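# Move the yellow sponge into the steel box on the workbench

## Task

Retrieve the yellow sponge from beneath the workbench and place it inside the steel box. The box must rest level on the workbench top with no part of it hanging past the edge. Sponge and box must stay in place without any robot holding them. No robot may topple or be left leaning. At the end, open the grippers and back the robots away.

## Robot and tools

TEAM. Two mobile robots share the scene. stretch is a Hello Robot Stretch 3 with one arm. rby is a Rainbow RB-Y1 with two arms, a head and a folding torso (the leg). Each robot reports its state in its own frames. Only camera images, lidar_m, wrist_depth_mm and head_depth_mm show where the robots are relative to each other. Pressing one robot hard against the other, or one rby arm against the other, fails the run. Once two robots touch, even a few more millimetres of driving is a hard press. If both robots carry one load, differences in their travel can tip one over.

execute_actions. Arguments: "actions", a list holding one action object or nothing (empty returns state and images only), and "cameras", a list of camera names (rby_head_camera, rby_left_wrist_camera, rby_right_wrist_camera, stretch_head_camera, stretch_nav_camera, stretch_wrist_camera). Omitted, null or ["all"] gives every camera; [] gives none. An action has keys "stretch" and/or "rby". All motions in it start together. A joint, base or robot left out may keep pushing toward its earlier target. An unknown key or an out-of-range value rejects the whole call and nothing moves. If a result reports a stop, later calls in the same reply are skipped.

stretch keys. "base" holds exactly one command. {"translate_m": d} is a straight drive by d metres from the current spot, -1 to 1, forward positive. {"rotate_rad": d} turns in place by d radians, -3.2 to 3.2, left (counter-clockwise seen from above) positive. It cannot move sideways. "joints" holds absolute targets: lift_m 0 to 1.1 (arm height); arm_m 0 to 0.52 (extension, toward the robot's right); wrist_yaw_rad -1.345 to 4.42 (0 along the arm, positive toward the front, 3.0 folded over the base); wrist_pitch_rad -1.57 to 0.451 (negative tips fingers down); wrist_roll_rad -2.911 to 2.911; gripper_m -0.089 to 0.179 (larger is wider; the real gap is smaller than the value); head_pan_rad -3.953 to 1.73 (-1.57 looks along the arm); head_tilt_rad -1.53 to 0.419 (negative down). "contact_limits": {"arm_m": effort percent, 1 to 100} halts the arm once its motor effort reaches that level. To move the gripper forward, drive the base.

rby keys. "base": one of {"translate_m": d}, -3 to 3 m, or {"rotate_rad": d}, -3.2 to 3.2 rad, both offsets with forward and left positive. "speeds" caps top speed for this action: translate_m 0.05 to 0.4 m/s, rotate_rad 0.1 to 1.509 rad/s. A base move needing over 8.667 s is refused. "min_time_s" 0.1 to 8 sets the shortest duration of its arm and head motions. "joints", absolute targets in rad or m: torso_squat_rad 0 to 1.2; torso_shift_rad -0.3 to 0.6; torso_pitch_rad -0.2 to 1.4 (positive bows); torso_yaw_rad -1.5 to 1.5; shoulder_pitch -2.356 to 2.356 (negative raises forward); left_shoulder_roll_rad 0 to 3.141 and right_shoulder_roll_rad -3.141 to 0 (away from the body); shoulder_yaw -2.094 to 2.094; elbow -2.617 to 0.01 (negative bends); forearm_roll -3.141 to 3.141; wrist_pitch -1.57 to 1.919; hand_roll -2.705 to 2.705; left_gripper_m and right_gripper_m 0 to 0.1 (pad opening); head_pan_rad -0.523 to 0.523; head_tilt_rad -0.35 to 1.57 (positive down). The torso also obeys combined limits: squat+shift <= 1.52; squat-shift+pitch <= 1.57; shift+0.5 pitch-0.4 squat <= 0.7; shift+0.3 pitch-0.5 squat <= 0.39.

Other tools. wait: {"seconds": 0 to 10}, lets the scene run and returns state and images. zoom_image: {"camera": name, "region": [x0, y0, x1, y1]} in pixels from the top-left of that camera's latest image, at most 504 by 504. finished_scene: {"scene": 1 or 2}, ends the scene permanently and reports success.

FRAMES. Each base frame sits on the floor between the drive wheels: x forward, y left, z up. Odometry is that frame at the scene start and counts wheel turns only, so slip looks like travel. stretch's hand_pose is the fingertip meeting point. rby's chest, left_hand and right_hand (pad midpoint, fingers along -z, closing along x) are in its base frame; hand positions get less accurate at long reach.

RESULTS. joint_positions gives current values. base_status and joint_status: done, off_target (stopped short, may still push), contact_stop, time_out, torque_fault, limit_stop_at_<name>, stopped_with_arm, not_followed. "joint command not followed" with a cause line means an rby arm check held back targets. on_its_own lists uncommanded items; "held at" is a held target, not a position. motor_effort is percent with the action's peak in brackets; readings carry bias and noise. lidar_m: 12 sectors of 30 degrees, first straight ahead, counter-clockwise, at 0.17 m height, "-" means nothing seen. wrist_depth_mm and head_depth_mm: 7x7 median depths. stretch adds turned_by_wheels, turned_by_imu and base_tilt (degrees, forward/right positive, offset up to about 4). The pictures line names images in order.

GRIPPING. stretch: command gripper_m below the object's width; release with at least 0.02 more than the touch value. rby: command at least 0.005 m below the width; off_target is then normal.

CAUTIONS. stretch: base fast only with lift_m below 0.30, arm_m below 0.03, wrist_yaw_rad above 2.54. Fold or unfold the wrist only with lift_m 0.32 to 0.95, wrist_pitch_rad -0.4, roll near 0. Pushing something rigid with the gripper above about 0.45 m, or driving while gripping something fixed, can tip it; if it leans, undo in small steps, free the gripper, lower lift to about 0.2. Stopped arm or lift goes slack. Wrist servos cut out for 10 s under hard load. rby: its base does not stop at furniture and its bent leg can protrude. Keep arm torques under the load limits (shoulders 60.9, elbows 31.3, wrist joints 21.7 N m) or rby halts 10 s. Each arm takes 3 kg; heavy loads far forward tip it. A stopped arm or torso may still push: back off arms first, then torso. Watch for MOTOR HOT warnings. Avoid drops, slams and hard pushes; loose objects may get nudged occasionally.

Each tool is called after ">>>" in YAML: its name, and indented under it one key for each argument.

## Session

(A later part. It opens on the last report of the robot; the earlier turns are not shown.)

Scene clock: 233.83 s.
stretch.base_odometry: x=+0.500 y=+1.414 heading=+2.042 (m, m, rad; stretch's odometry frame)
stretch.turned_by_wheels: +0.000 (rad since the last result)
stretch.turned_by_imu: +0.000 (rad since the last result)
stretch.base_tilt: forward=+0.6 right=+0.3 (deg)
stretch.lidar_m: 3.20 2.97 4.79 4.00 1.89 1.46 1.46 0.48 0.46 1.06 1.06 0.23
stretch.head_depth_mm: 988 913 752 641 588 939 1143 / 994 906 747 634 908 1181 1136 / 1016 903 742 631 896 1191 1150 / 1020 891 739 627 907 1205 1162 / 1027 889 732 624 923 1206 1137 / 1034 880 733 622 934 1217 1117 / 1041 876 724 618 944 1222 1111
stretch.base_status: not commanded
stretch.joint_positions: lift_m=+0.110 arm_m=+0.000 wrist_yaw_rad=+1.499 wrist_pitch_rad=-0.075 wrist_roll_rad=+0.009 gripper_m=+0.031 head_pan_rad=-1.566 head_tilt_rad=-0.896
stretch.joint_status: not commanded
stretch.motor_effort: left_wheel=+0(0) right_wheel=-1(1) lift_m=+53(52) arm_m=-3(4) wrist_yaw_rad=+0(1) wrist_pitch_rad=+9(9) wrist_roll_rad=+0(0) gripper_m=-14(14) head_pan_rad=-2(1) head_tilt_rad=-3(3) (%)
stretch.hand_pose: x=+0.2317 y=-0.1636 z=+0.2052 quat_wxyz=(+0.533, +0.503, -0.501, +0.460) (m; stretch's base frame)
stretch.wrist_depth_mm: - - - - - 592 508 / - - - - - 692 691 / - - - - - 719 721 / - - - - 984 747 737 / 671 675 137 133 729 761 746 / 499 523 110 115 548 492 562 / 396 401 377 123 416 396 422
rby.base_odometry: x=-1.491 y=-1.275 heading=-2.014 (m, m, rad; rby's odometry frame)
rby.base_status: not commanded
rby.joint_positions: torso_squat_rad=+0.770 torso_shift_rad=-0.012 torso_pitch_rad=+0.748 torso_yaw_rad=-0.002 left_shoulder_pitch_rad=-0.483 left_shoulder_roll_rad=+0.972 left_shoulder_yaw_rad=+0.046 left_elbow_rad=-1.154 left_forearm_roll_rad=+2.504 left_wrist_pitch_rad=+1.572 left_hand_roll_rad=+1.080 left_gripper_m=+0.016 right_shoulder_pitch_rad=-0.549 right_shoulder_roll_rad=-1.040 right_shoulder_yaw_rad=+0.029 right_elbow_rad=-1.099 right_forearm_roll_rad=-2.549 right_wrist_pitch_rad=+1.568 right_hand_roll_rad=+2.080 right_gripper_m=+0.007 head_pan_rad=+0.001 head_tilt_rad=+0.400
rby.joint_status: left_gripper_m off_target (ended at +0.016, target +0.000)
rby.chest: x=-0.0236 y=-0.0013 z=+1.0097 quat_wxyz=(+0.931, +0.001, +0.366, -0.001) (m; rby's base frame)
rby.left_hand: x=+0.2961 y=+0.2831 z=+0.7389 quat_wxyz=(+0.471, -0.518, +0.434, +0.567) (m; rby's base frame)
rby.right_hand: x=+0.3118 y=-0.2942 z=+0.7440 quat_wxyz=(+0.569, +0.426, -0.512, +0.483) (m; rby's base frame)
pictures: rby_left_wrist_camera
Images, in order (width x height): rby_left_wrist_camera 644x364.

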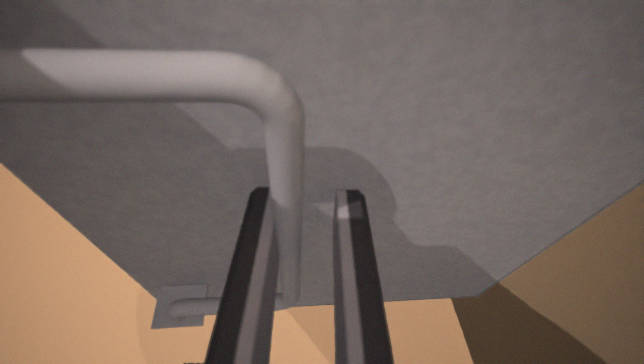

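>>> execute_actions:
  actions:
    - {"rby":{"joints":{"left_shoulder_pitch_rad":-0.51,"left_shoulder_roll_rad":0.995},"min_time_s":1.5}}
  cameras: ["rby_left_wrist_camera"]

Scene clock: 235.93 s.
stretch.base_odometry: x=+0.500 y=+1.414 heading=+2.042 (m, m, rad; stretch's odometry frame)
stretch.turned_by_wheels: +0.000 (rad since the last result)
stretch.turned_by_imu: +0.000 (rad since the last result)
stretch.base_tilt: forward=+0.5 right=+0.3 (deg)
stretch.lidar_m: 3.19 2.96 4.82 4.06 1.88 1.46 1.45 0.48 0.46 1.06 1.06 0.23
stretch.head_depth_mm: 984 918 751 637 590 938 1142 / 996 907 748 634 906 1182 1141 / 1016 901 743 631 902 1188 1155 / 1014 895 743 626 915 1211 1158 / 1021 887 734 626 922 1220 1143 / 1032 882 727 622 932 1227 1110 / 1040 873 726 620 951 1220 1110
stretch.base_status: not commanded
stretch.joint_positions: lift_m=+0.110 arm_m=+0.000 wrist_yaw_rad=+1.499 wrist_pitch_rad=-0.075 wrist_roll_rad=+0.009 gripper_m=+0.031 head_pan_rad=-1.566 head_tilt_rad=-0.896
stretch.joint_status: not commanded
stretch.motor_effort: left_wheel=+0(0) right_wheel=-1(1) lift_m=+52(52) arm_m=-3(4) wrist_yaw_rad=+1(1) wrist_pitch_rad=+8(9) wrist_roll_rad=-1(1) gripper_m=-14(13) head_pan_rad=-1(2) head_tilt_rad=-3(3) (%)
stretch.hand_pose: x=+0.2317 y=-0.1636 z=+0.2052 quat_wxyz=(+0.533, +0.503, -0.501, +0.460) (m; stretch's base frame)
stretch.wrist_depth_mm: - - - - - 596 514 / - - - - - 691 693 / - - - - - 715 718 / - - - - 958 746 733 / 673 699 138 133 748 771 753 / 500 533 111 116 540 492 557 / 395 400 377 122 408 406 419
rby.base_odometry: x=-1.491 y=-1.275 heading=-2.014 (m, m, rad; rby's odometry frame)
rby.base_status: not commanded
rby.joint_positions: torso_squat_rad=+0.770 torso_shift_rad=-0.012 torso_pitch_rad=+0.749 torso_yaw_rad=-0.002 left_shoulder_pitch_rad=-0.511 left_shoulder_roll_rad=+0.994 left_shoulder_yaw_rad=+0.043 left_elbow_rad=-1.153 left_forearm_roll_rad=+2.502 left_wrist_pitch_rad=+1.571 left_hand_roll_rad=+1.080 left_gripper_m=+0.006 right_shoulder_pitch_rad=-0.549 right_shoulder_roll_rad=-1.039 right_shoulder_yaw_rad=+0.029 right_elbow_rad=-1.100 right_forearm_roll_rad=-2.549 right_wrist_pitch_rad=+1.569 right_hand_roll_rad=+2.080 right_gripper_m=+0.007 head_pan_rad=+0.001 head_tilt_rad=+0.400
rby.joint_status: all done
rby.on_its_own: left_gripper_m moved -0.011 toward your old target +0.000
rby.chest: x=-0.0234 y=-0.0013 z=+1.0096 quat_wxyz=(+0.931, +0.001, +0.366, -0.001) (m; rby's base frame)
rby.left_hand: x=+0.3062 y=+0.2839 z=+0.7465 quat_wxyz=(+0.485, -0.519, +0.426, +0.560) (m; rby's base frame)
rby.right_hand: x=+0.3115 y=-0.2937 z=+0.7439 quat_wxyz=(+0.568, +0.426, -0.512, +0.483) (m; rby's base frame)
pictures: rby_left_wrist_camera
Images, in order (width x height): rby_left_wrist_camera 644x364.

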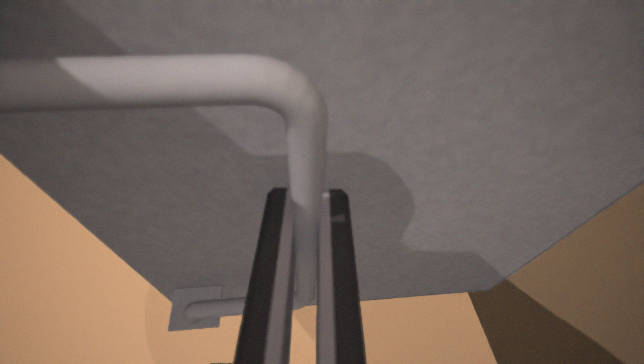

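Both gripped. Lift.

>>> execute_actions:
  actions:
    - {"rby":{"joints":{"torso_squat_rad":0.55}}}
  cameras: ["rby_head_camera","stretch_nav_camera"]

Scene clock: 237.60 s.
stretch.base_odometry: x=+0.500 y=+1.414 heading=+2.042 (m, m, rad; stretch's odometry frame)
stretch.turned_by_wheels: +0.000 (rad since the last result)
stretch.turned_by_imu: +0.000 (rad since the last result)
stretch.base_tilt: forward=+0.6 right=+0.3 (deg)
stretch.lidar_m: 3.19 2.96 4.82 4.01 1.88 1.46 1.46 0.47 0.46 1.06 1.06 0.23
stretch.head_depth_mm: 981 914 751 638 591 941 1146 / 1002 907 745 634 903 1179 1137 / 1011 905 742 632 899 1193 1147 / 1017 891 736 627 911 1209 1163 / 1025 883 732 625 924 1212 1131 / 1032 877 727 618 933 1210 1110 / 1037 872 722 619 946 1214 1109
stretch.base_status: not commanded
stretch.joint_positions: lift_m=+0.110 arm_m=+0.000 wrist_yaw_rad=+1.499 wrist_pitch_rad=-0.075 wrist_roll_rad=+0.009 gripper_m=+0.031 head_pan_rad=-1.566 head_tilt_rad=-0.896
stretch.joint_status: not commanded
stretch.motor_effort: left_wheel=+0(0) right_wheel=-1(1) lift_m=+52(52) arm_m=-3(4) wrist_yaw_rad=+1(1) wrist_pitch_rad=+9(9) wrist_roll_rad=+0(1) gripper_m=-14(14) head_pan_rad=-1(2) head_tilt_rad=-3(3) (%)
stretch.hand_pose: x=+0.2317 y=-0.1636 z=+0.2052 quat_wxyz=(+0.533, +0.503, -0.501, +0.460) (m; stretch's base frame)
stretch.wrist_depth_mm: - - - - - 607 517 / - - - - - 690 697 / - - - - - 716 707 / - - - - 978 729 766 / 673 682 138 133 739 761 760 / 498 525 110 116 536 493 557 / 395 398 375 123 411 401 421
rby.base_odometry: x=-1.491 y=-1.275 heading=-2.014 (m, m, rad; rby's odometry frame)
rby.base_status: not commanded
rby.joint_positions: torso_squat_rad=+0.550 torso_shift_rad=-0.011 torso_pitch_rad=+0.752 torso_yaw_rad=-0.002 left_shoulder_pitch_rad=-0.510 left_shoulder_roll_rad=+0.993 left_shoulder_yaw_rad=+0.040 left_elbow_rad=-1.150 left_forearm_roll_rad=+2.499 left_wrist_pitch_rad=+1.568 left_hand_roll_rad=+1.080 left_gripper_m=+0.006 right_shoulder_pitch_rad=-0.549 right_shoulder_roll_rad=-1.038 right_shoulder_yaw_rad=+0.030 right_elbow_rad=-1.100 right_forearm_roll_rad=-2.549 right_wrist_pitch_rad=+1.568 right_hand_roll_rad=+2.080 right_gripper_m=+0.007 head_pan_rad=+0.001 head_tilt_rad=+0.400
rby.joint_status: all done
rby.chest: x=-0.0233 y=-0.0011 z=+1.1033 quat_wxyz=(+0.930, +0.000, +0.367, -0.001) (m; rby's base frame)
rby.left_hand: x=+0.3047 y=+0.2843 z=+0.8366 quat_wxyz=(+0.483, -0.516, +0.427, +0.564) (m; rby's base frame)
rby.right_hand: x=+0.3106 y=-0.2934 z=+0.8364 quat_wxyz=(+0.569, +0.427, -0.511, +0.482) (m; rby's base frame)
pictures: rby_head_camera, stretch_nav_camera (sideways: a quarter turn counterclockwise sets it upright)
Images, in order (width x height): rby_head_camera 896x504, stretch_nav_camera 672x504.

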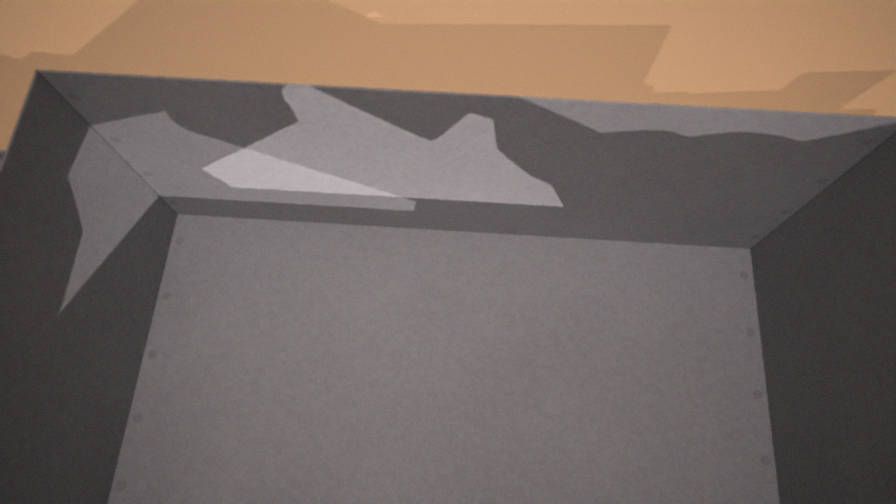

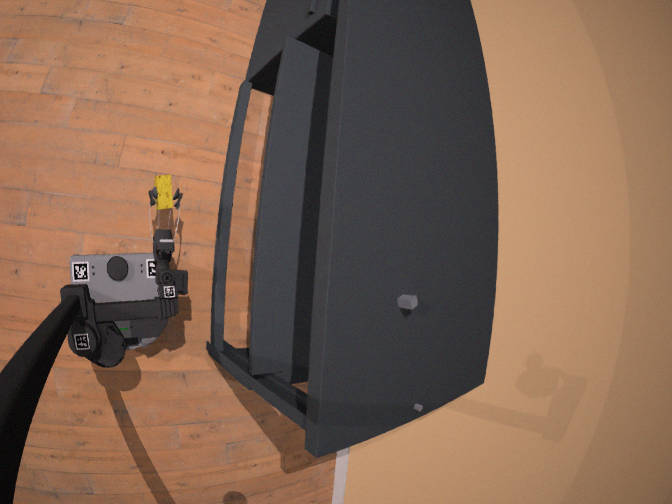

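>>> execute_actions:
  actions:
    - {"stretch":{"base":{"translate_m":-0.45},"joints":{"lift_m":0.4}},"rby":{"base":{"translate_m":-1.75},"speeds":{"translate_m":0.3},"joints":{"torso_squat_rad":0.15}}}
  cameras: ["stretch_nav_camera"]

>>> execute_actions:
  actions:
    - {"rby":{"base":{"rotate_rad":-1.57},"speeds":{"rotate_rad":0.6},"joints":{"head_tilt_rad":-0.35}}}
  cameras: []

>>> execute_actions:
  actions:
    - {"rby":{"base":{"translate_m":1.9},"speeds":{"translate_m":0.3}}}
  cameras: ["stretch_nav_camera","rby_head_camera"]

Scene clock: 246.77 s.
stretch.base_odometry: x=+0.705 y=+1.013 heading=+2.042 (m, m, rad; stretch's odometry frame)
stretch.turned_by_wheels: +0.000 (rad since the last result)
stretch.turned_by_imu: +0.000 (rad since the last result)
stretch.base_tilt: forward=+0.7 right=+0.4 (deg)
stretch.lidar_m: 3.62 3.63 2.36 2.80 1.29 1.02 1.03 1.11 1.09 0.35 0.35 1.32
stretch.head_depth_mm: 932 1080 1266 1532 1446 1259 1143 / 952 1093 1303 1543 1429 1268 1148 / 970 1113 1326 1560 1423 1264 - / 974 952 1272 1516 1390 1251 - / 996 884 734 651 951 1075 1163 / 997 879 726 620 585 1177 1121 / 1001 875 723 618 882 1188 1062
stretch.base_status: done
stretch.joint_positions: lift_m=+0.400 arm_m=+0.000 wrist_yaw_rad=+1.499 wrist_pitch_rad=-0.073 wrist_roll_rad=+0.009 gripper_m=+0.031 head_pan_rad=-1.566 head_tilt_rad=-0.896
stretch.joint_status: all done
stretch.motor_effort: left_wheel=+0(5) right_wheel=+0(3) lift_m=+52(56) arm_m=-4(3) wrist_yaw_rad=+2(1) wrist_pitch_rad=+8(9) wrist_roll_rad=+0(1) gripper_m=-14(13) head_pan_rad=-1(1) head_tilt_rad=-3(2) (%)
stretch.hand_pose: x=+0.2318 y=-0.1636 z=+0.4955 quat_wxyz=(+0.533, +0.502, -0.502, +0.460) (m; stretch's base frame)
stretch.wrist_depth_mm: - - - - 873 752 711 / - - - - - - - / - - - - - - - / - - - - 869 687 711 / - - 138 132 - 435 415 / - - 110 115 - - 292 / 808 813 756 123 826 876 239
rby.base_odometry: x=-0.741 y=+0.306 heading=-2.013 (m, m, rad; rby's odometry frame)
rby.base_status: done
rby.joint_positions: torso_squat_rad=+0.150 torso_shift_rad=-0.011 torso_pitch_rad=+0.752 torso_yaw_rad=-0.002 left_shoulder_pitch_rad=-0.509 left_shoulder_roll_rad=+0.993 left_shoulder_yaw_rad=+0.040 left_elbow_rad=-1.150 left_forearm_roll_rad=+2.499 left_wrist_pitch_rad=+1.568 left_hand_roll_rad=+1.080 left_gripper_m=+0.006 right_shoulder_pitch_rad=-0.549 right_shoulder_roll_rad=-1.037 right_shoulder_yaw_rad=+0.030 right_elbow_rad=-1.100 right_forearm_roll_rad=-2.549 right_wrist_pitch_rad=+1.568 right_hand_roll_rad=+2.080 right_gripper_m=+0.007 head_pan_rad=+0.001 head_tilt_rad=+0.400
rby.joint_status: all done
rby.chest: x=-0.0243 y=-0.0012 z=+1.1986 quat_wxyz=(+0.930, +0.000, +0.367, -0.001) (m; rby's base frame)
rby.left_hand: x=+0.3036 y=+0.2842 z=+0.9318 quat_wxyz=(+0.483, -0.516, +0.427, +0.564) (m; rby's base frame)
rby.right_hand: x=+0.3096 y=-0.2934 z=+0.9317 quat_wxyz=(+0.569, +0.427, -0.511, +0.482) (m; rby's base frame)
pictures: stretch_nav_camera (sideways: a quarter turn counterclockwise sets it upright)
Images, in order (width x height): stretch_nav_camera 672x504.

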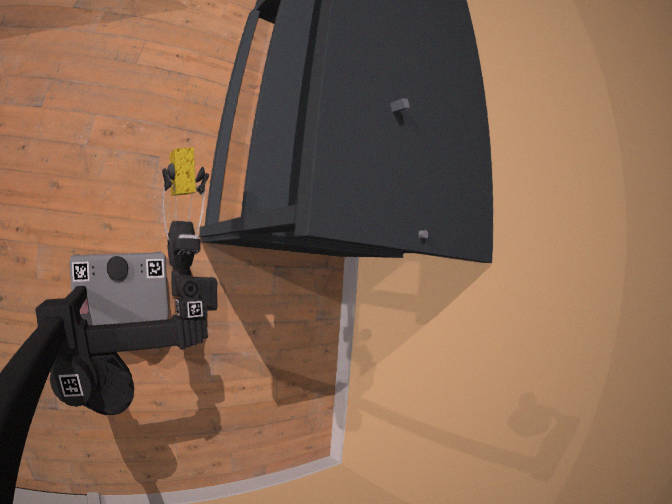

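Scene clock: 250.93 s.
stretch.base_odometry: x=+0.705 y=+1.013 heading=+2.042 (m, m, rad; stretch's odometry frame)
stretch.turned_by_wheels: +0.000 (rad since the last result)
stretch.turned_by_imu: +0.001 (rad since the last result)
stretch.base_tilt: forward=+0.7 right=+0.4 (deg)
stretch.lidar_m: 3.63 3.65 2.53 2.80 1.29 1.02 1.03 1.11 1.09 0.35 0.35 1.32
stretch.head_depth_mm: 939 1082 1264 1540 1448 1274 1136 / 948 1093 1310 1543 1437 1268 1151 / 963 1116 1329 1559 1428 1265 - / 980 951 1281 1511 1389 1255 - / 994 887 731 654 951 1071 1160 / 1002 878 728 618 587 1188 1113 / 1007 871 722 616 889 1195 1065
stretch.base_status: not commanded
stretch.joint_positions: lift_m=+0.400 arm_m=+0.000 wrist_yaw_rad=+1.499 wrist_pitch_rad=-0.073 wrist_roll_rad=+0.009 gripper_m=+0.031 head_pan_rad=-1.566 head_tilt_rad=-0.896
stretch.joint_status: not commanded
stretch.motor_effort: left_wheel=+0(0) right_wheel=-1(1) lift_m=+53(52) arm_m=-3(4) wrist_yaw_rad=+1(2) wrist_pitch_rad=+8(8) wrist_roll_rad=+0(1) gripper_m=-13(13) head_pan_rad=-1(1) head_tilt_rad=-2(3) (%)
stretch.hand_pose: x=+0.2318 y=-0.1636 z=+0.4955 quat_wxyz=(+0.533, +0.502, -0.502, +0.460) (m; stretch's base frame)
stretch.wrist_depth_mm: - - - - 904 756 722 / - - - - - - - / - - - - - - - / - - - - 876 666 716 / - - 137 133 - 436 413 / - - 111 116 - - 293 / 795 819 778 123 843 868 239
rby.base_odometry: x=-0.741 y=+0.306 heading=+2.700 (m, m, rad; rby's odometry frame)
rby.base_status: done
rby.joint_positions: torso_squat_rad=+0.150 torso_shift_rad=-0.011 torso_pitch_rad=+0.752 torso_yaw_rad=-0.002 left_shoulder_pitch_rad=-0.509 left_shoulder_roll_rad=+0.993 left_shoulder_yaw_rad=+0.040 left_elbow_rad=-1.150 left_forearm_roll_rad=+2.499 left_wrist_pitch_rad=+1.568 left_hand_roll_rad=+1.080 left_gripper_m=+0.006 right_shoulder_pitch_rad=-0.549 right_shoulder_roll_rad=-1.037 right_shoulder_yaw_rad=+0.030 right_elbow_rad=-1.100 right_forearm_roll_rad=-2.549 right_wrist_pitch_rad=+1.568 right_hand_roll_rad=+2.080 right_gripper_m=+0.007 head_pan_rad=+0.001 head_tilt_rad=-0.350
rby.joint_status: all done
rby.chest: x=-0.0243 y=-0.0012 z=+1.1986 quat_wxyz=(+0.930, +0.000, +0.367, -0.001) (m; rby's base frame)
rby.left_hand: x=+0.3036 y=+0.2842 z=+0.9317 quat_wxyz=(+0.483, -0.516, +0.427, +0.564) (m; rby's base frame)
rby.right_hand: x=+0.3096 y=-0.2934 z=+0.9317 quat_wxyz=(+0.569, +0.427, -0.511, +0.482) (m; rby's base frame)
pictures: none
No camera images: the call's "cameras" was empty. Leave "cameras" out to get every camera's image.

Scene clock: 258.47 s.
stretch.base_odometry: x=+0.705 y=+1.013 heading=+2.042 (m, m, rad; stretch's odometry frame)
stretch.turned_by_wheels: +0.000 (rad since the last result)
stretch.turned_by_imu: +0.001 (rad since the last result)
stretch.base_tilt: forward=+0.5 right=+0.4 (deg)
stretch.lidar_m: 1.06 1.00 4.88 2.81 1.29 1.02 1.03 1.11 1.09 0.35 0.35 1.33
stretch.head_depth_mm: 929 1077 1278 1537 1431 1264 1139 / 953 1095 1302 1551 1427 1270 1150 / 966 1121 1324 1561 1428 1257 - / 979 947 1283 1514 1393 1263 - / 994 883 735 651 949 1079 1160 / 997 881 729 623 588 1181 1114 / 1008 873 722 617 882 1196 1066
stretch.base_status: not commanded
stretch.joint_positions: lift_m=+0.400 arm_m=+0.000 wrist_yaw_rad=+1.499 wrist_pitch_rad=-0.073 wrist_roll_rad=+0.009 gripper_m=+0.031 head_pan_rad=-1.566 head_tilt_rad=-0.896
stretch.joint_status: not commanded
stretch.motor_effort: left_wheel=+0(0) right_wheel=+0(0) lift_m=+52(52) arm_m=-4(4) wrist_yaw_rad=+1(1) wrist_pitch_rad=+8(8) wrist_roll_rad=-1(1) gripper_m=-14(14) head_pan_rad=-2(2) head_tilt_rad=-3(3) (%)
stretch.hand_pose: x=+0.2318 y=-0.1636 z=+0.4955 quat_wxyz=(+0.533, +0.502, -0.502, +0.460) (m; stretch's base frame)
stretch.wrist_depth_mm: - - - - 910 753 742 / - - - - - - - / - - - - - - - / - - - - 926 677 726 / 970 - 137 133 - 430 413 / 965 930 111 115 - - 293 / 788 799 767 122 829 874 239
rby.base_odometry: x=-2.458 y=+1.118 heading=+2.700 (m, m, rad; rby's odometry frame)
rby.base_status: done
rby.joint_positions: torso_squat_rad=+0.150 torso_shift_rad=-0.011 torso_pitch_rad=+0.752 torso_yaw_rad=-0.002 left_shoulder_pitch_rad=-0.509 left_shoulder_roll_rad=+0.993 left_shoulder_yaw_rad=+0.040 left_elbow_rad=-1.150 left_forearm_roll_rad=+2.499 left_wrist_pitch_rad=+1.568 left_hand_roll_rad=+1.080 left_gripper_m=+0.006 right_shoulder_pitch_rad=-0.549 right_shoulder_roll_rad=-1.038 right_shoulder_yaw_rad=+0.030 right_elbow_rad=-1.100 right_forearm_roll_rad=-2.549 right_wrist_pitch_rad=+1.568 right_hand_roll_rad=+2.080 right_gripper_m=+0.007 head_pan_rad=+0.001 head_tilt_rad=-0.350
rby.joint_status: not commanded
rby.chest: x=-0.0242 y=-0.0012 z=+1.1986 quat_wxyz=(+0.930, +0.000, +0.367, -0.001) (m; rby's base frame)
rby.left_hand: x=+0.3037 y=+0.2842 z=+0.9317 quat_wxyz=(+0.483, -0.516, +0.427, +0.564) (m; rby's base frame)
rby.right_hand: x=+0.3096 y=-0.2934 z=+0.9317 quat_wxyz=(+0.569, +0.427, -0.511, +0.482) (m; rby's base frame)
pictures: rby_head_camera, stretch_nav_camera (sideways: a quarter turn counterclockwise sets it upright)
Images, in order (width x height): rby_head_camera 896x504, stretch_nav_camera 672x504.

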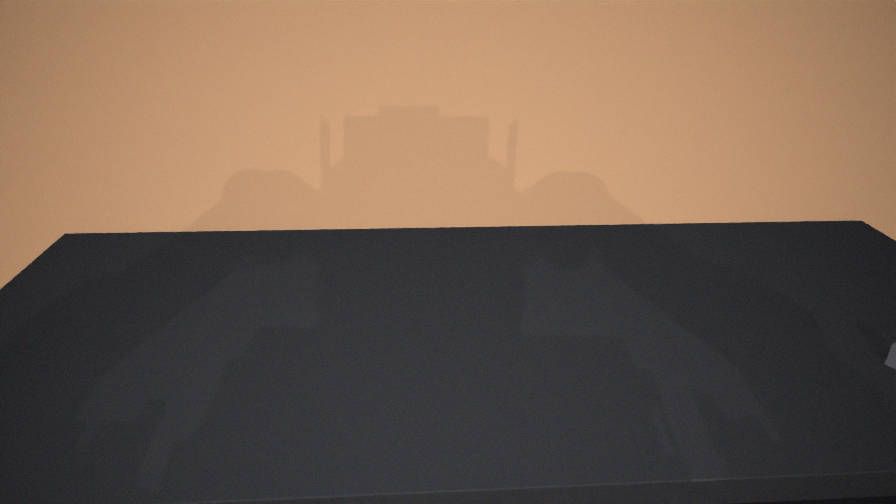

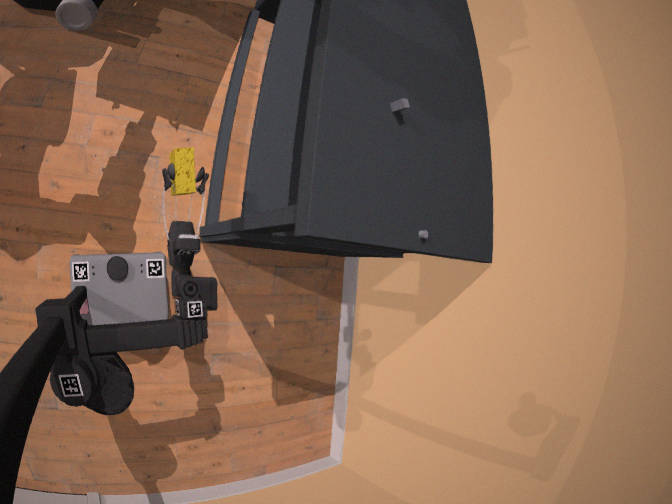

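>>> execute_actions:
  actions:
    - {"rby":{"joints":{"torso_squat_rad":0}}}
  cameras: ["rby_head_camera","stretch_nav_camera","stretch_head_camera"]

Scene clock: 262.77 s.
stretch.base_odometry: x=+0.705 y=+1.013 heading=+2.042 (m, m, rad; stretch's odometry frame)
stretch.turned_by_wheels: +0.000 (rad since the last result)
stretch.turned_by_imu: +0.001 (rad since the last result)
stretch.base_tilt: forward=+0.7 right=+0.4 (deg)
stretch.lidar_m: 1.06 1.00 4.89 2.81 1.29 1.02 1.03 1.11 1.09 0.35 0.35 1.33
stretch.head_depth_mm: 932 1077 1272 1528 1434 1268 1138 / 941 1101 1302 1543 1430 1261 1145 / 968 1113 1332 1557 1429 1273 - / 982 955 1270 1507 1395 1249 - / 995 884 733 651 950 1074 1157 / 996 881 729 621 589 1181 1115 / 1010 871 724 617 882 1191 1064
stretch.base_status: not commanded
stretch.joint_positions: lift_m=+0.400 arm_m=+0.000 wrist_yaw_rad=+1.499 wrist_pitch_rad=-0.073 wrist_roll_rad=+0.009 gripper_m=+0.031 head_pan_rad=-1.566 head_tilt_rad=-0.896
stretch.joint_status: not commanded
stretch.motor_effort: left_wheel=+0(0) right_wheel=+0(0) lift_m=+52(53) arm_m=-3(3) wrist_yaw_rad=+0(1) wrist_pitch_rad=+8(8) wrist_roll_rad=-1(0) gripper_m=-14(14) head_pan_rad=-1(1) head_tilt_rad=-3(3) (%)
stretch.hand_pose: x=+0.2318 y=-0.1636 z=+0.4955 quat_wxyz=(+0.533, +0.502, -0.502, +0.460) (m; stretch's base frame)
stretch.wrist_depth_mm: - - - - 900 758 724 / - - - - - - - / - - - - - - - / - - - - 913 661 725 / 996 - 137 132 - 434 413 / 958 941 111 116 - - 294 / 803 829 763 123 817 881 239
rby.base_odometry: x=-2.458 y=+1.118 heading=+2.700 (m, m, rad; rby's odometry frame)
rby.base_status: not commanded
rby.joint_positions: torso_squat_rad=+0.000 torso_shift_rad=-0.011 torso_pitch_rad=+0.752 torso_yaw_rad=-0.002 left_shoulder_pitch_rad=-0.509 left_shoulder_roll_rad=+0.993 left_shoulder_yaw_rad=+0.040 left_elbow_rad=-1.150 left_forearm_roll_rad=+2.499 left_wrist_pitch_rad=+1.568 left_hand_roll_rad=+1.080 left_gripper_m=+0.006 right_shoulder_pitch_rad=-0.549 right_shoulder_roll_rad=-1.038 right_shoulder_yaw_rad=+0.030 right_elbow_rad=-1.100 right_forearm_roll_rad=-2.549 right_wrist_pitch_rad=+1.568 right_hand_roll_rad=+2.080 right_gripper_m=+0.007 head_pan_rad=+0.001 head_tilt_rad=-0.350
rby.joint_status: all done
rby.chest: x=-0.0243 y=-0.0012 z=+1.2064 quat_wxyz=(+0.930, +0.000, +0.367, -0.001) (m; rby's base frame)
rby.left_hand: x=+0.3036 y=+0.2842 z=+0.9395 quat_wxyz=(+0.483, -0.516, +0.427, +0.564) (m; rby's base frame)
rby.right_hand: x=+0.3096 y=-0.2934 z=+0.9395 quat_wxyz=(+0.569, +0.427, -0.511, +0.482) (m; rby's base frame)
pictures: rby_head_camera, stretch_head_camera (sideways: a quarter turn clockwise sets it upright), stretch_nav_camera (sideways: a quarter turn counterclockwise sets it upright)
Images, in order (width x height): rby_head_camera 896x504, stretch_head_camera 896x504, stretch_nav_camera 672x504.

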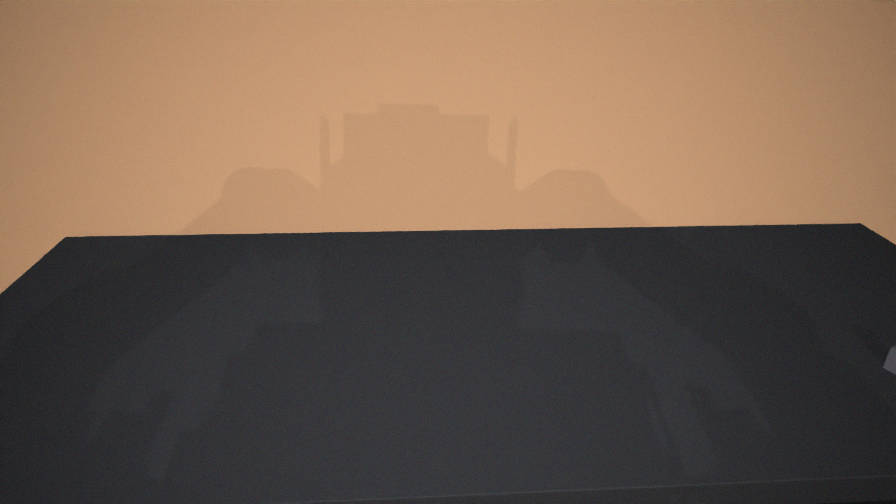

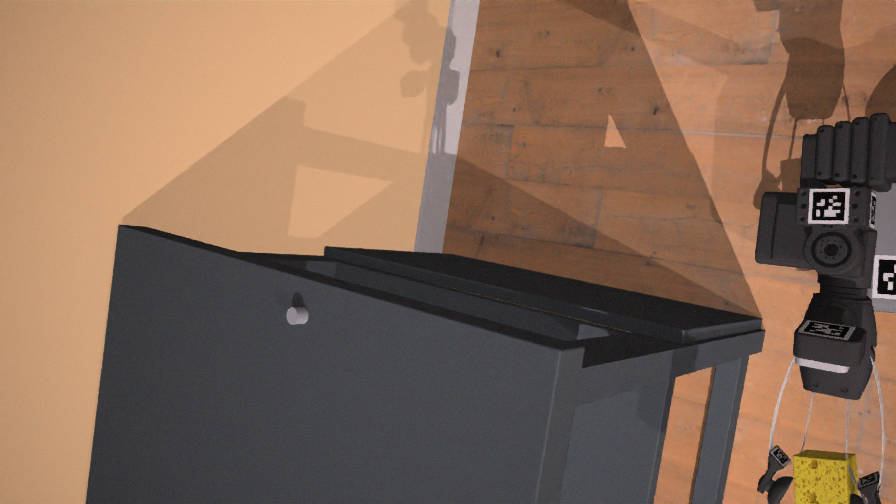

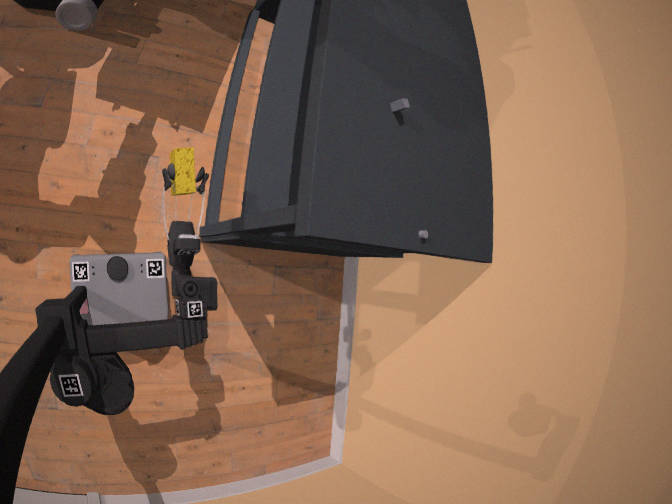

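>>> execute_actions:
  actions:
    - {"rby":{"joints":{"torso_pitch_rad":0.5,"left_hand_roll_rad":1.33,"right_hand_roll_rad":1.83,"head_tilt_rad":0.3},"min_time_s":1.6}}
  cameras: ["rby_head_camera","stretch_nav_camera"]

Scene clock: 266.13 s.
stretch.base_odometry: x=+0.705 y=+1.013 heading=+2.042 (m, m, rad; stretch's odometry frame)
stretch.turned_by_wheels: +0.000 (rad since the last result)
stretch.turned_by_imu: +0.001 (rad since the last result)
stretch.base_tilt: forward=+0.7 right=+0.5 (deg)
stretch.lidar_m: 1.06 1.00 4.90 2.81 1.29 1.02 1.03 1.11 1.09 0.35 0.35 1.33
stretch.head_depth_mm: 934 1077 1266 1533 1444 1273 1137 / 950 1098 1303 1541 1417 1267 1149 / 966 1120 1313 1573 1427 1257 - / 984 956 1279 1524 1386 1259 - / 988 890 734 653 955 1077 1162 / 1000 880 727 622 586 1183 1113 / 1012 873 723 618 882 1193 1065
stretch.base_status: not commanded
stretch.joint_positions: lift_m=+0.400 arm_m=+0.000 wrist_yaw_rad=+1.499 wrist_pitch_rad=-0.073 wrist_roll_rad=+0.009 gripper_m=+0.031 head_pan_rad=-1.566 head_tilt_rad=-0.896
stretch.joint_status: not commanded
stretch.motor_effort: left_wheel=+0(0) right_wheel=+0(0) lift_m=+53(52) arm_m=-3(3) wrist_yaw_rad=+1(0) wrist_pitch_rad=+8(8) wrist_roll_rad=-1(1) gripper_m=-14(14) head_pan_rad=-1(1) head_tilt_rad=-3(3) (%)
stretch.hand_pose: x=+0.2318 y=-0.1636 z=+0.4955 quat_wxyz=(+0.533, +0.502, -0.502, +0.460) (m; stretch's base frame)
stretch.wrist_depth_mm: - - - - 899 750 722 / - - - - - - - / - - - - - - - / - - - - 895 674 725 / 975 - 137 132 - 433 412 / 946 919 110 116 - - 293 / 803 817 766 123 829 887 241
rby.base_odometry: x=-2.458 y=+1.118 heading=+2.700 (m, m, rad; rby's odometry frame)
rby.base_status: not commanded
rby.joint_positions: torso_squat_rad=+0.000 torso_shift_rad=-0.011 torso_pitch_rad=+0.502 torso_yaw_rad=-0.002 left_shoulder_pitch_rad=-0.509 left_shoulder_roll_rad=+0.993 left_shoulder_yaw_rad=+0.040 left_elbow_rad=-1.150 left_forearm_roll_rad=+2.499 left_wrist_pitch_rad=+1.569 left_hand_roll_rad=+1.330 left_gripper_m=+0.006 right_shoulder_pitch_rad=-0.549 right_shoulder_roll_rad=-1.038 right_shoulder_yaw_rad=+0.030 right_elbow_rad=-1.100 right_forearm_roll_rad=-2.548 right_wrist_pitch_rad=+1.569 right_hand_roll_rad=+1.830 right_gripper_m=+0.007 head_pan_rad=+0.001 head_tilt_rad=+0.300
rby.joint_status: all done
rby.chest: x=-0.0868 y=-0.0012 z=+1.2517 quat_wxyz=(+0.969, +0.001, +0.248, -0.001) (m; rby's base frame)
rby.left_hand: x=+0.2968 y=+0.2841 z=+1.0741 quat_wxyz=(+0.467, -0.532, +0.433, +0.558) (m; rby's base frame)
rby.right_hand: x=+0.3024 y=-0.2936 z=+1.0756 quat_wxyz=(+0.564, +0.433, -0.528, +0.465) (m; rby's base frame)
pictures: rby_head_camera, stretch_nav_camera (sideways: a quarter turn counterclockwise sets it upright)
Images, in order (width x height): rby_head_camera 896x504, stretch_nav_camera 672x504.

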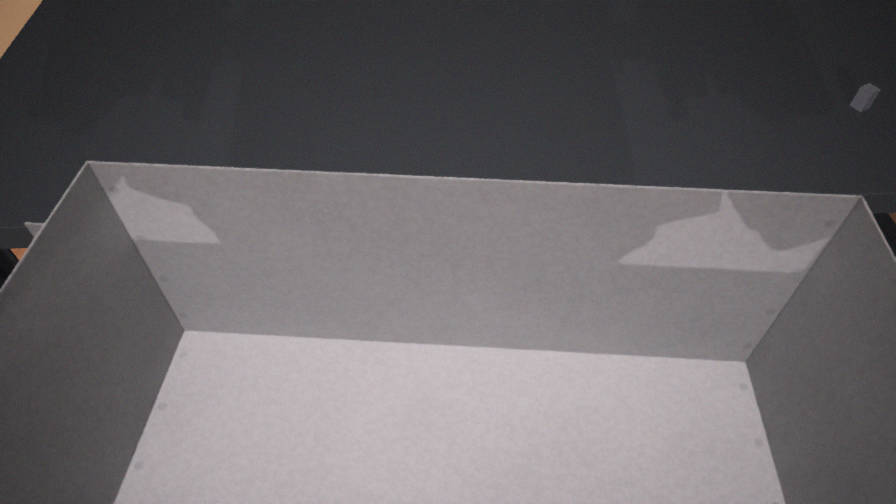

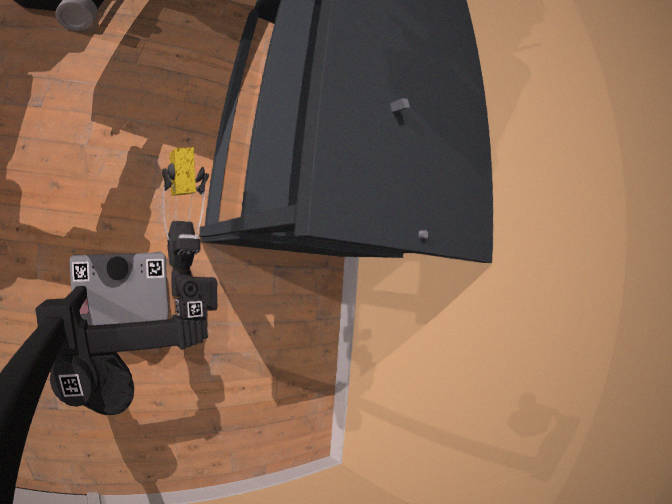

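>>> execute_actions:
  actions:
    - {"rby":{"base":{"translate_m":0.5},"speeds":{"translate_m":0.15},"joints":{"torso_shift_rad":0.17}}}
  cameras: ["rby_head_camera","stretch_nav_camera"]

Scene clock: 271.00 s.
stretch.base_odometry: x=+0.705 y=+1.013 heading=+2.042 (m, m, rad; stretch's odometry frame)
stretch.turned_by_wheels: +0.000 (rad since the last result)
stretch.turned_by_imu: +0.001 (rad since the last result)
stretch.base_tilt: forward=+0.6 right=+0.3 (deg)
stretch.lidar_m: 0.89 1.11 4.89 2.81 1.29 1.02 1.03 1.11 1.09 0.35 0.35 1.33
stretch.head_depth_mm: 934 1078 1275 1545 1423 1265 1137 / 948 1092 1286 1554 1435 1265 1142 / 968 1116 1322 1560 1419 1257 - / 979 957 1279 1503 1387 1261 - / 993 885 734 650 949 1079 1159 / 997 879 728 621 587 1182 1114 / 1014 867 724 616 881 1194 1064
stretch.base_status: not commanded
stretch.joint_positions: lift_m=+0.400 arm_m=+0.000 wrist_yaw_rad=+1.499 wrist_pitch_rad=-0.073 wrist_roll_rad=+0.009 gripper_m=+0.031 head_pan_rad=-1.566 head_tilt_rad=-0.896
stretch.joint_status: not commanded
stretch.motor_effort: left_wheel=+0(0) right_wheel=+0(0) lift_m=+52(53) arm_m=-3(3) wrist_yaw_rad=+0(2) wrist_pitch_rad=+9(8) wrist_roll_rad=-1(1) gripper_m=-13(14) head_pan_rad=-2(2) head_tilt_rad=-3(3) (%)
stretch.hand_pose: x=+0.2318 y=-0.1636 z=+0.4955 quat_wxyz=(+0.533, +0.502, -0.502, +0.460) (m; stretch's base frame)
stretch.wrist_depth_mm: - - - - 894 734 719 / - - 969 - - - - / - - - - - - - / - - - - 899 694 717 / - - 137 133 - 431 416 / - - 111 116 - - 291 / 793 813 749 123 801 869 239
rby.base_odometry: x=-2.911 y=+1.331 heading=+2.700 (m, m, rad; rby's odometry frame)
rby.base_status: done
rby.joint_positions: torso_squat_rad=+0.000 torso_shift_rad=+0.171 torso_pitch_rad=+0.502 torso_yaw_rad=-0.002 left_shoulder_pitch_rad=-0.509 left_shoulder_roll_rad=+0.993 left_shoulder_yaw_rad=+0.040 left_elbow_rad=-1.150 left_forearm_roll_rad=+2.498 left_wrist_pitch_rad=+1.569 left_hand_roll_rad=+1.330 left_gripper_m=+0.006 right_shoulder_pitch_rad=-0.548 right_shoulder_roll_rad=-1.038 right_shoulder_yaw_rad=+0.031 right_elbow_rad=-1.100 right_forearm_roll_rad=-2.548 right_wrist_pitch_rad=+1.569 right_hand_roll_rad=+1.830 right_gripper_m=+0.007 head_pan_rad=+0.001 head_tilt_rad=+0.300
rby.joint_status: all done
rby.chest: x=+0.0399 y=-0.0012 z=+1.2415 quat_wxyz=(+0.969, +0.001, +0.248, -0.001) (m; rby's base frame)
rby.left_hand: x=+0.4234 y=+0.2842 z=+1.0637 quat_wxyz=(+0.467, -0.532, +0.433, +0.558) (m; rby's base frame)
rby.right_hand: x=+0.4290 y=-0.2937 z=+1.0651 quat_wxyz=(+0.564, +0.433, -0.528, +0.465) (m; rby's base frame)
pictures: rby_head_camera, stretch_nav_camera (sideways: a quarter turn counterclockwise sets it upright)
Images, in order (width x height): rby_head_camera 896x504, stretch_nav_camera 672x504.

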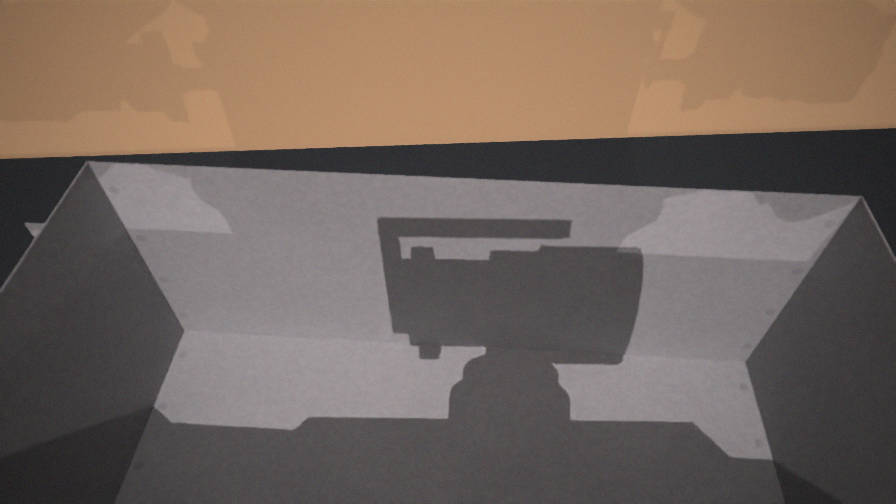

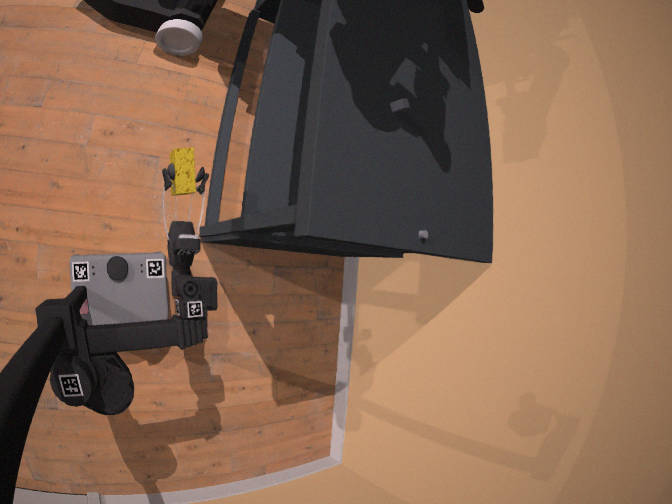

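>>> execute_actions:
  actions:
    - {"rby":{"base":{"translate_m":0.15},"speeds":{"translate_m":0.08},"joints":{"head_tilt_rad":0.0,"head_pan_rad":0.5}},"stretch":{"joints":{"head_pan_rad":-0.6,"head_tilt_rad":-0.5}}}
  cameras: ["rby_head_camera","stretch_head_camera","rby_left_wrist_camera"]

Scene clock: 274.10 s.
stretch.base_odometry: x=+0.705 y=+1.013 heading=+2.042 (m, m, rad; stretch's odometry frame)
stretch.turned_by_wheels: +0.000 (rad since the last result)
stretch.turned_by_imu: +0.000 (rad since the last result)
stretch.base_tilt: forward=+0.7 right=+0.2 (deg)
stretch.lidar_m: 0.89 3.66 4.89 2.81 1.29 1.02 1.03 1.11 1.09 0.35 0.35 0.89
stretch.head_depth_mm: 1307 1355 1321 1058 792 635 527 / 1491 1456 752 1051 789 629 563 / 1702 1220 1023 1044 782 660 891 / 2012 660 1021 1032 801 1050 1260 / 2273 666 1434 1022 1264 1476 1309 / 717 3320 1492 1505 1659 1305 1302 / 748 934 1755 2253 1619 1341 1276
stretch.base_status: not commanded
stretch.joint_positions: lift_m=+0.400 arm_m=+0.000 wrist_yaw_rad=+1.499 wrist_pitch_rad=-0.073 wrist_roll_rad=+0.009 gripper_m=+0.031 head_pan_rad=-0.607 head_tilt_rad=-0.508
stretch.joint_status: all done
stretch.motor_effort: left_wheel=+0(0) right_wheel=+0(0) lift_m=+52(52) arm_m=-3(3) wrist_yaw_rad=+1(1) wrist_pitch_rad=+8(8) wrist_roll_rad=-1(1) gripper_m=-13(12) head_pan_rad=+2(32) head_tilt_rad=+5(39) (%)
stretch.hand_pose: x=+0.2318 y=-0.1636 z=+0.4955 quat_wxyz=(+0.533, +0.502, -0.502, +0.460) (m; stretch's base frame)
stretch.wrist_depth_mm: - - - - 893 756 719 / - - - - - - - / - - - - - - - / - - - - 918 673 728 / - - 137 132 - 431 421 / - - 111 116 - - 288 / 824 824 781 123 812 897 240
rby.base_odometry: x=-3.046 y=+1.396 heading=+2.700 (m, m, rad; rby's odometry frame)
rby.base_status: done
rby.joint_positions: torso_squat_rad=+0.000 torso_shift_rad=+0.171 torso_pitch_rad=+0.502 torso_yaw_rad=-0.002 left_shoulder_pitch_rad=-0.509 left_shoulder_roll_rad=+0.993 left_shoulder_yaw_rad=+0.040 left_elbow_rad=-1.150 left_forearm_roll_rad=+2.498 left_wrist_pitch_rad=+1.569 left_hand_roll_rad=+1.330 left_gripper_m=+0.006 right_shoulder_pitch_rad=-0.548 right_shoulder_roll_rad=-1.038 right_shoulder_yaw_rad=+0.031 right_elbow_rad=-1.100 right_forearm_roll_rad=-2.548 right_wrist_pitch_rad=+1.569 right_hand_roll_rad=+1.830 right_gripper_m=+0.007 head_pan_rad=+0.500 head_tilt_rad=+0.000
rby.joint_status: all done
rby.chest: x=+0.0399 y=-0.0012 z=+1.2415 quat_wxyz=(+0.969, +0.001, +0.248, -0.001) (m; rby's base frame)
rby.left_hand: x=+0.4234 y=+0.2842 z=+1.0637 quat_wxyz=(+0.467, -0.532, +0.433, +0.558) (m; rby's base frame)
rby.right_hand: x=+0.4290 y=-0.2937 z=+1.0651 quat_wxyz=(+0.564, +0.433, -0.528, +0.465) (m; rby's base frame)
pictures: rby_head_camera, rby_left_wrist_camera, stretch_head_camera (sideways: a quarter turn clockwise sets it upright)
Images, in order (width x height): rby_head_camera 896x504, rby_left_wrist_camera 644x364, stretch_head_camera 896x504.

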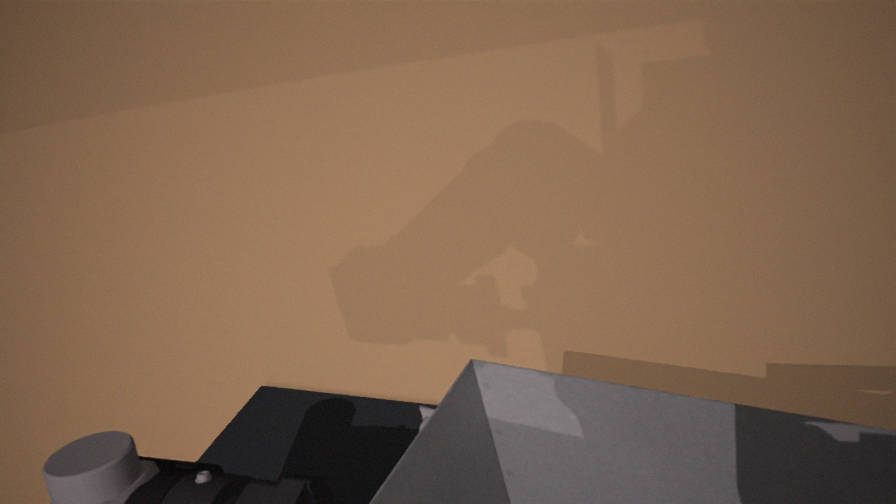

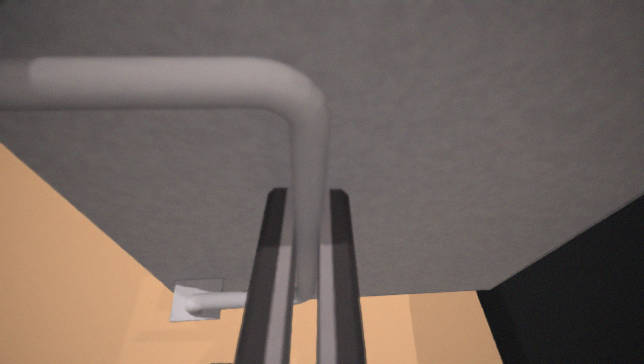

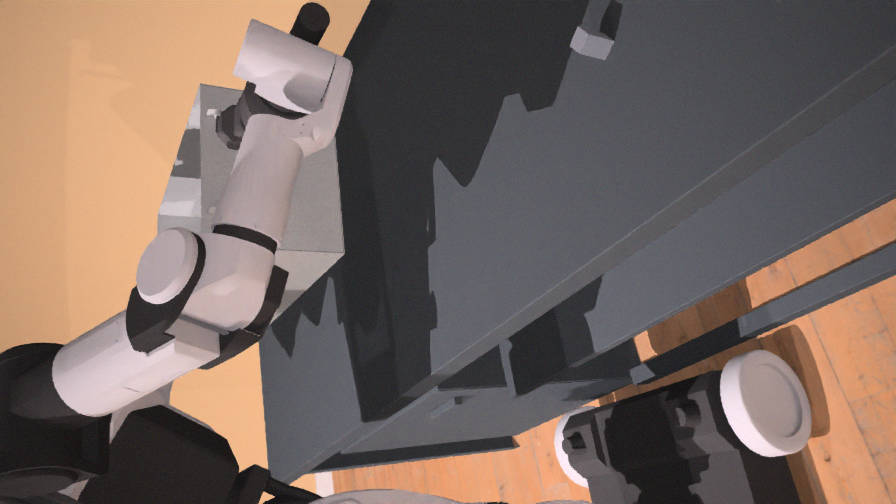

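>>> execute_actions:
  actions:
    - {"rby":{"joints":{"torso_pitch_rad":0.65,"left_hand_roll_rad":1.18,"right_hand_roll_rad":1.98,"head_tilt_rad":0.3,"head_pan_rad":0},"min_time_s":1.6}}
  cameras: ["rby_head_camera","stretch_head_camera","rby_left_wrist_camera","rby_right_wrist_camera"]

Scene clock: 276.50 s.
stretch.base_odometry: x=+0.705 y=+1.013 heading=+2.042 (m, m, rad; stretch's odometry frame)
stretch.turned_by_wheels: +0.000 (rad since the last result)
stretch.turned_by_imu: +0.000 (rad since the last result)
stretch.base_tilt: forward=+0.6 right=+0.1 (deg)
stretch.lidar_m: 0.89 3.65 4.89 2.82 1.29 1.02 1.03 1.11 1.09 0.35 0.35 0.89
stretch.head_depth_mm: 1305 1362 1364 1065 790 634 527 / 1481 1540 810 1011 787 629 563 / 1708 1727 742 1044 784 665 885 / 2032 692 1002 1038 806 1054 1254 / 797 713 1332 1031 1271 1489 1309 / 752 967 1500 1497 1653 1305 1302 / 851 930 1719 2227 1622 1337 1272
stretch.base_status: not commanded
stretch.joint_positions: lift_m=+0.400 arm_m=+0.000 wrist_yaw_rad=+1.499 wrist_pitch_rad=-0.073 wrist_roll_rad=+0.009 gripper_m=+0.031 head_pan_rad=-0.607 head_tilt_rad=-0.508
stretch.joint_status: not commanded
stretch.motor_effort: left_wheel=+0(0) right_wheel=+0(0) lift_m=+52(52) arm_m=-4(4) wrist_yaw_rad=+1(1) wrist_pitch_rad=+9(8) wrist_roll_rad=+0(0) gripper_m=-13(14) head_pan_rad=+2(3) head_tilt_rad=+5(5) (%)
stretch.hand_pose: x=+0.2318 y=-0.1636 z=+0.4955 quat_wxyz=(+0.533, +0.502, -0.502, +0.460) (m; stretch's base frame)
stretch.wrist_depth_mm: - - - - 905 732 725 / - - - - - - - / - - - - - - - / - - - - 889 681 715 / - - 138 133 - 432 416 / - - 111 115 - - 292 / 794 825 770 123 813 884 239
rby.base_odometry: x=-3.046 y=+1.396 heading=+2.700 (m, m, rad; rby's odometry frame)
rby.base_status: not commanded
rby.joint_positions: torso_squat_rad=+0.000 torso_shift_rad=+0.171 torso_pitch_rad=+0.652 torso_yaw_rad=-0.002 left_shoulder_pitch_rad=-0.509 left_shoulder_roll_rad=+0.993 left_shoulder_yaw_rad=+0.040 left_elbow_rad=-1.150 left_forearm_roll_rad=+2.499 left_wrist_pitch_rad=+1.568 left_hand_roll_rad=+1.180 left_gripper_m=+0.006 right_shoulder_pitch_rad=-0.549 right_shoulder_roll_rad=-1.038 right_shoulder_yaw_rad=+0.031 right_elbow_rad=-1.100 right_forearm_roll_rad=-2.549 right_wrist_pitch_rad=+1.569 right_hand_roll_rad=+1.980 right_gripper_m=+0.007 head_pan_rad=+0.000 head_tilt_rad=+0.300
rby.joint_status: all done
rby.chest: x=+0.0788 y=-0.0012 z=+1.2162 quat_wxyz=(+0.947, +0.000, +0.320, -0.001) (m; rby's base frame)
rby.left_hand: x=+0.4315 y=+0.2843 z=+0.9830 quat_wxyz=(+0.476, -0.522, +0.429, +0.562) (m; rby's base frame)
rby.right_hand: x=+0.4373 y=-0.2936 z=+0.9836 quat_wxyz=(+0.568, +0.429, -0.518, +0.475) (m; rby's base frame)
pictures: rby_head_camera, rby_left_wrist_camera, rby_right_wrist_camera, stretch_head_camera (sideways: a quarter turn clockwise sets it upright)
Images, in order (width x height): rby_head_camera 896x504, rby_left_wrist_camera 644x364, rby_right_wrist_camera 644x364, stretch_head_camera 896x504.

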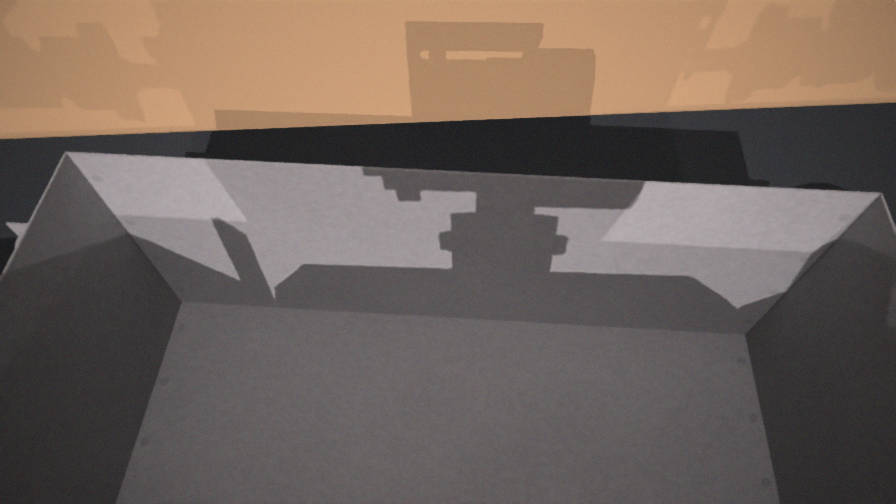

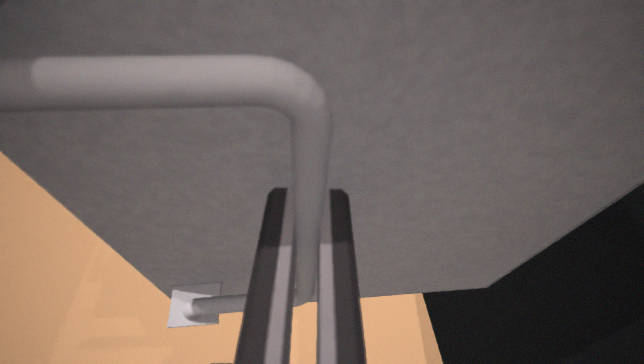

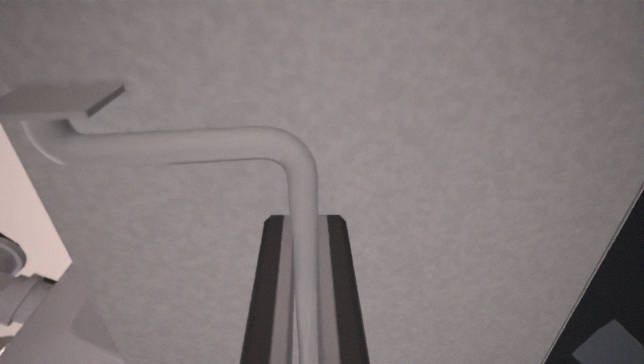

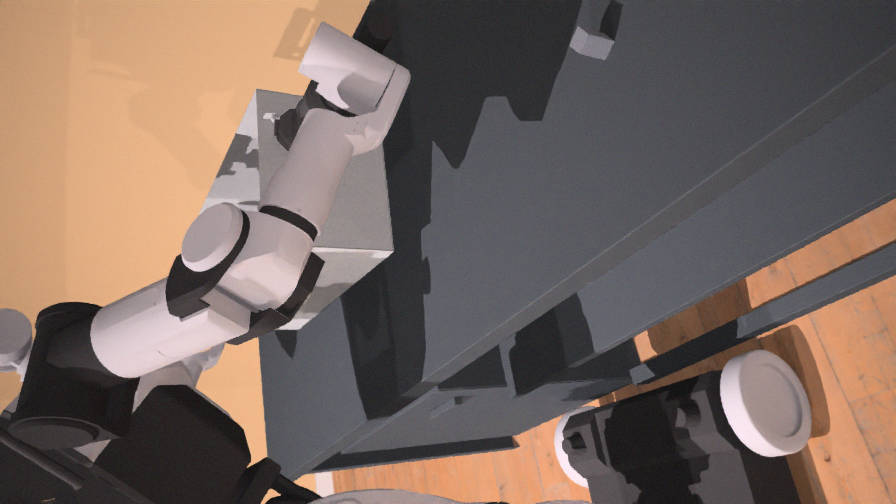

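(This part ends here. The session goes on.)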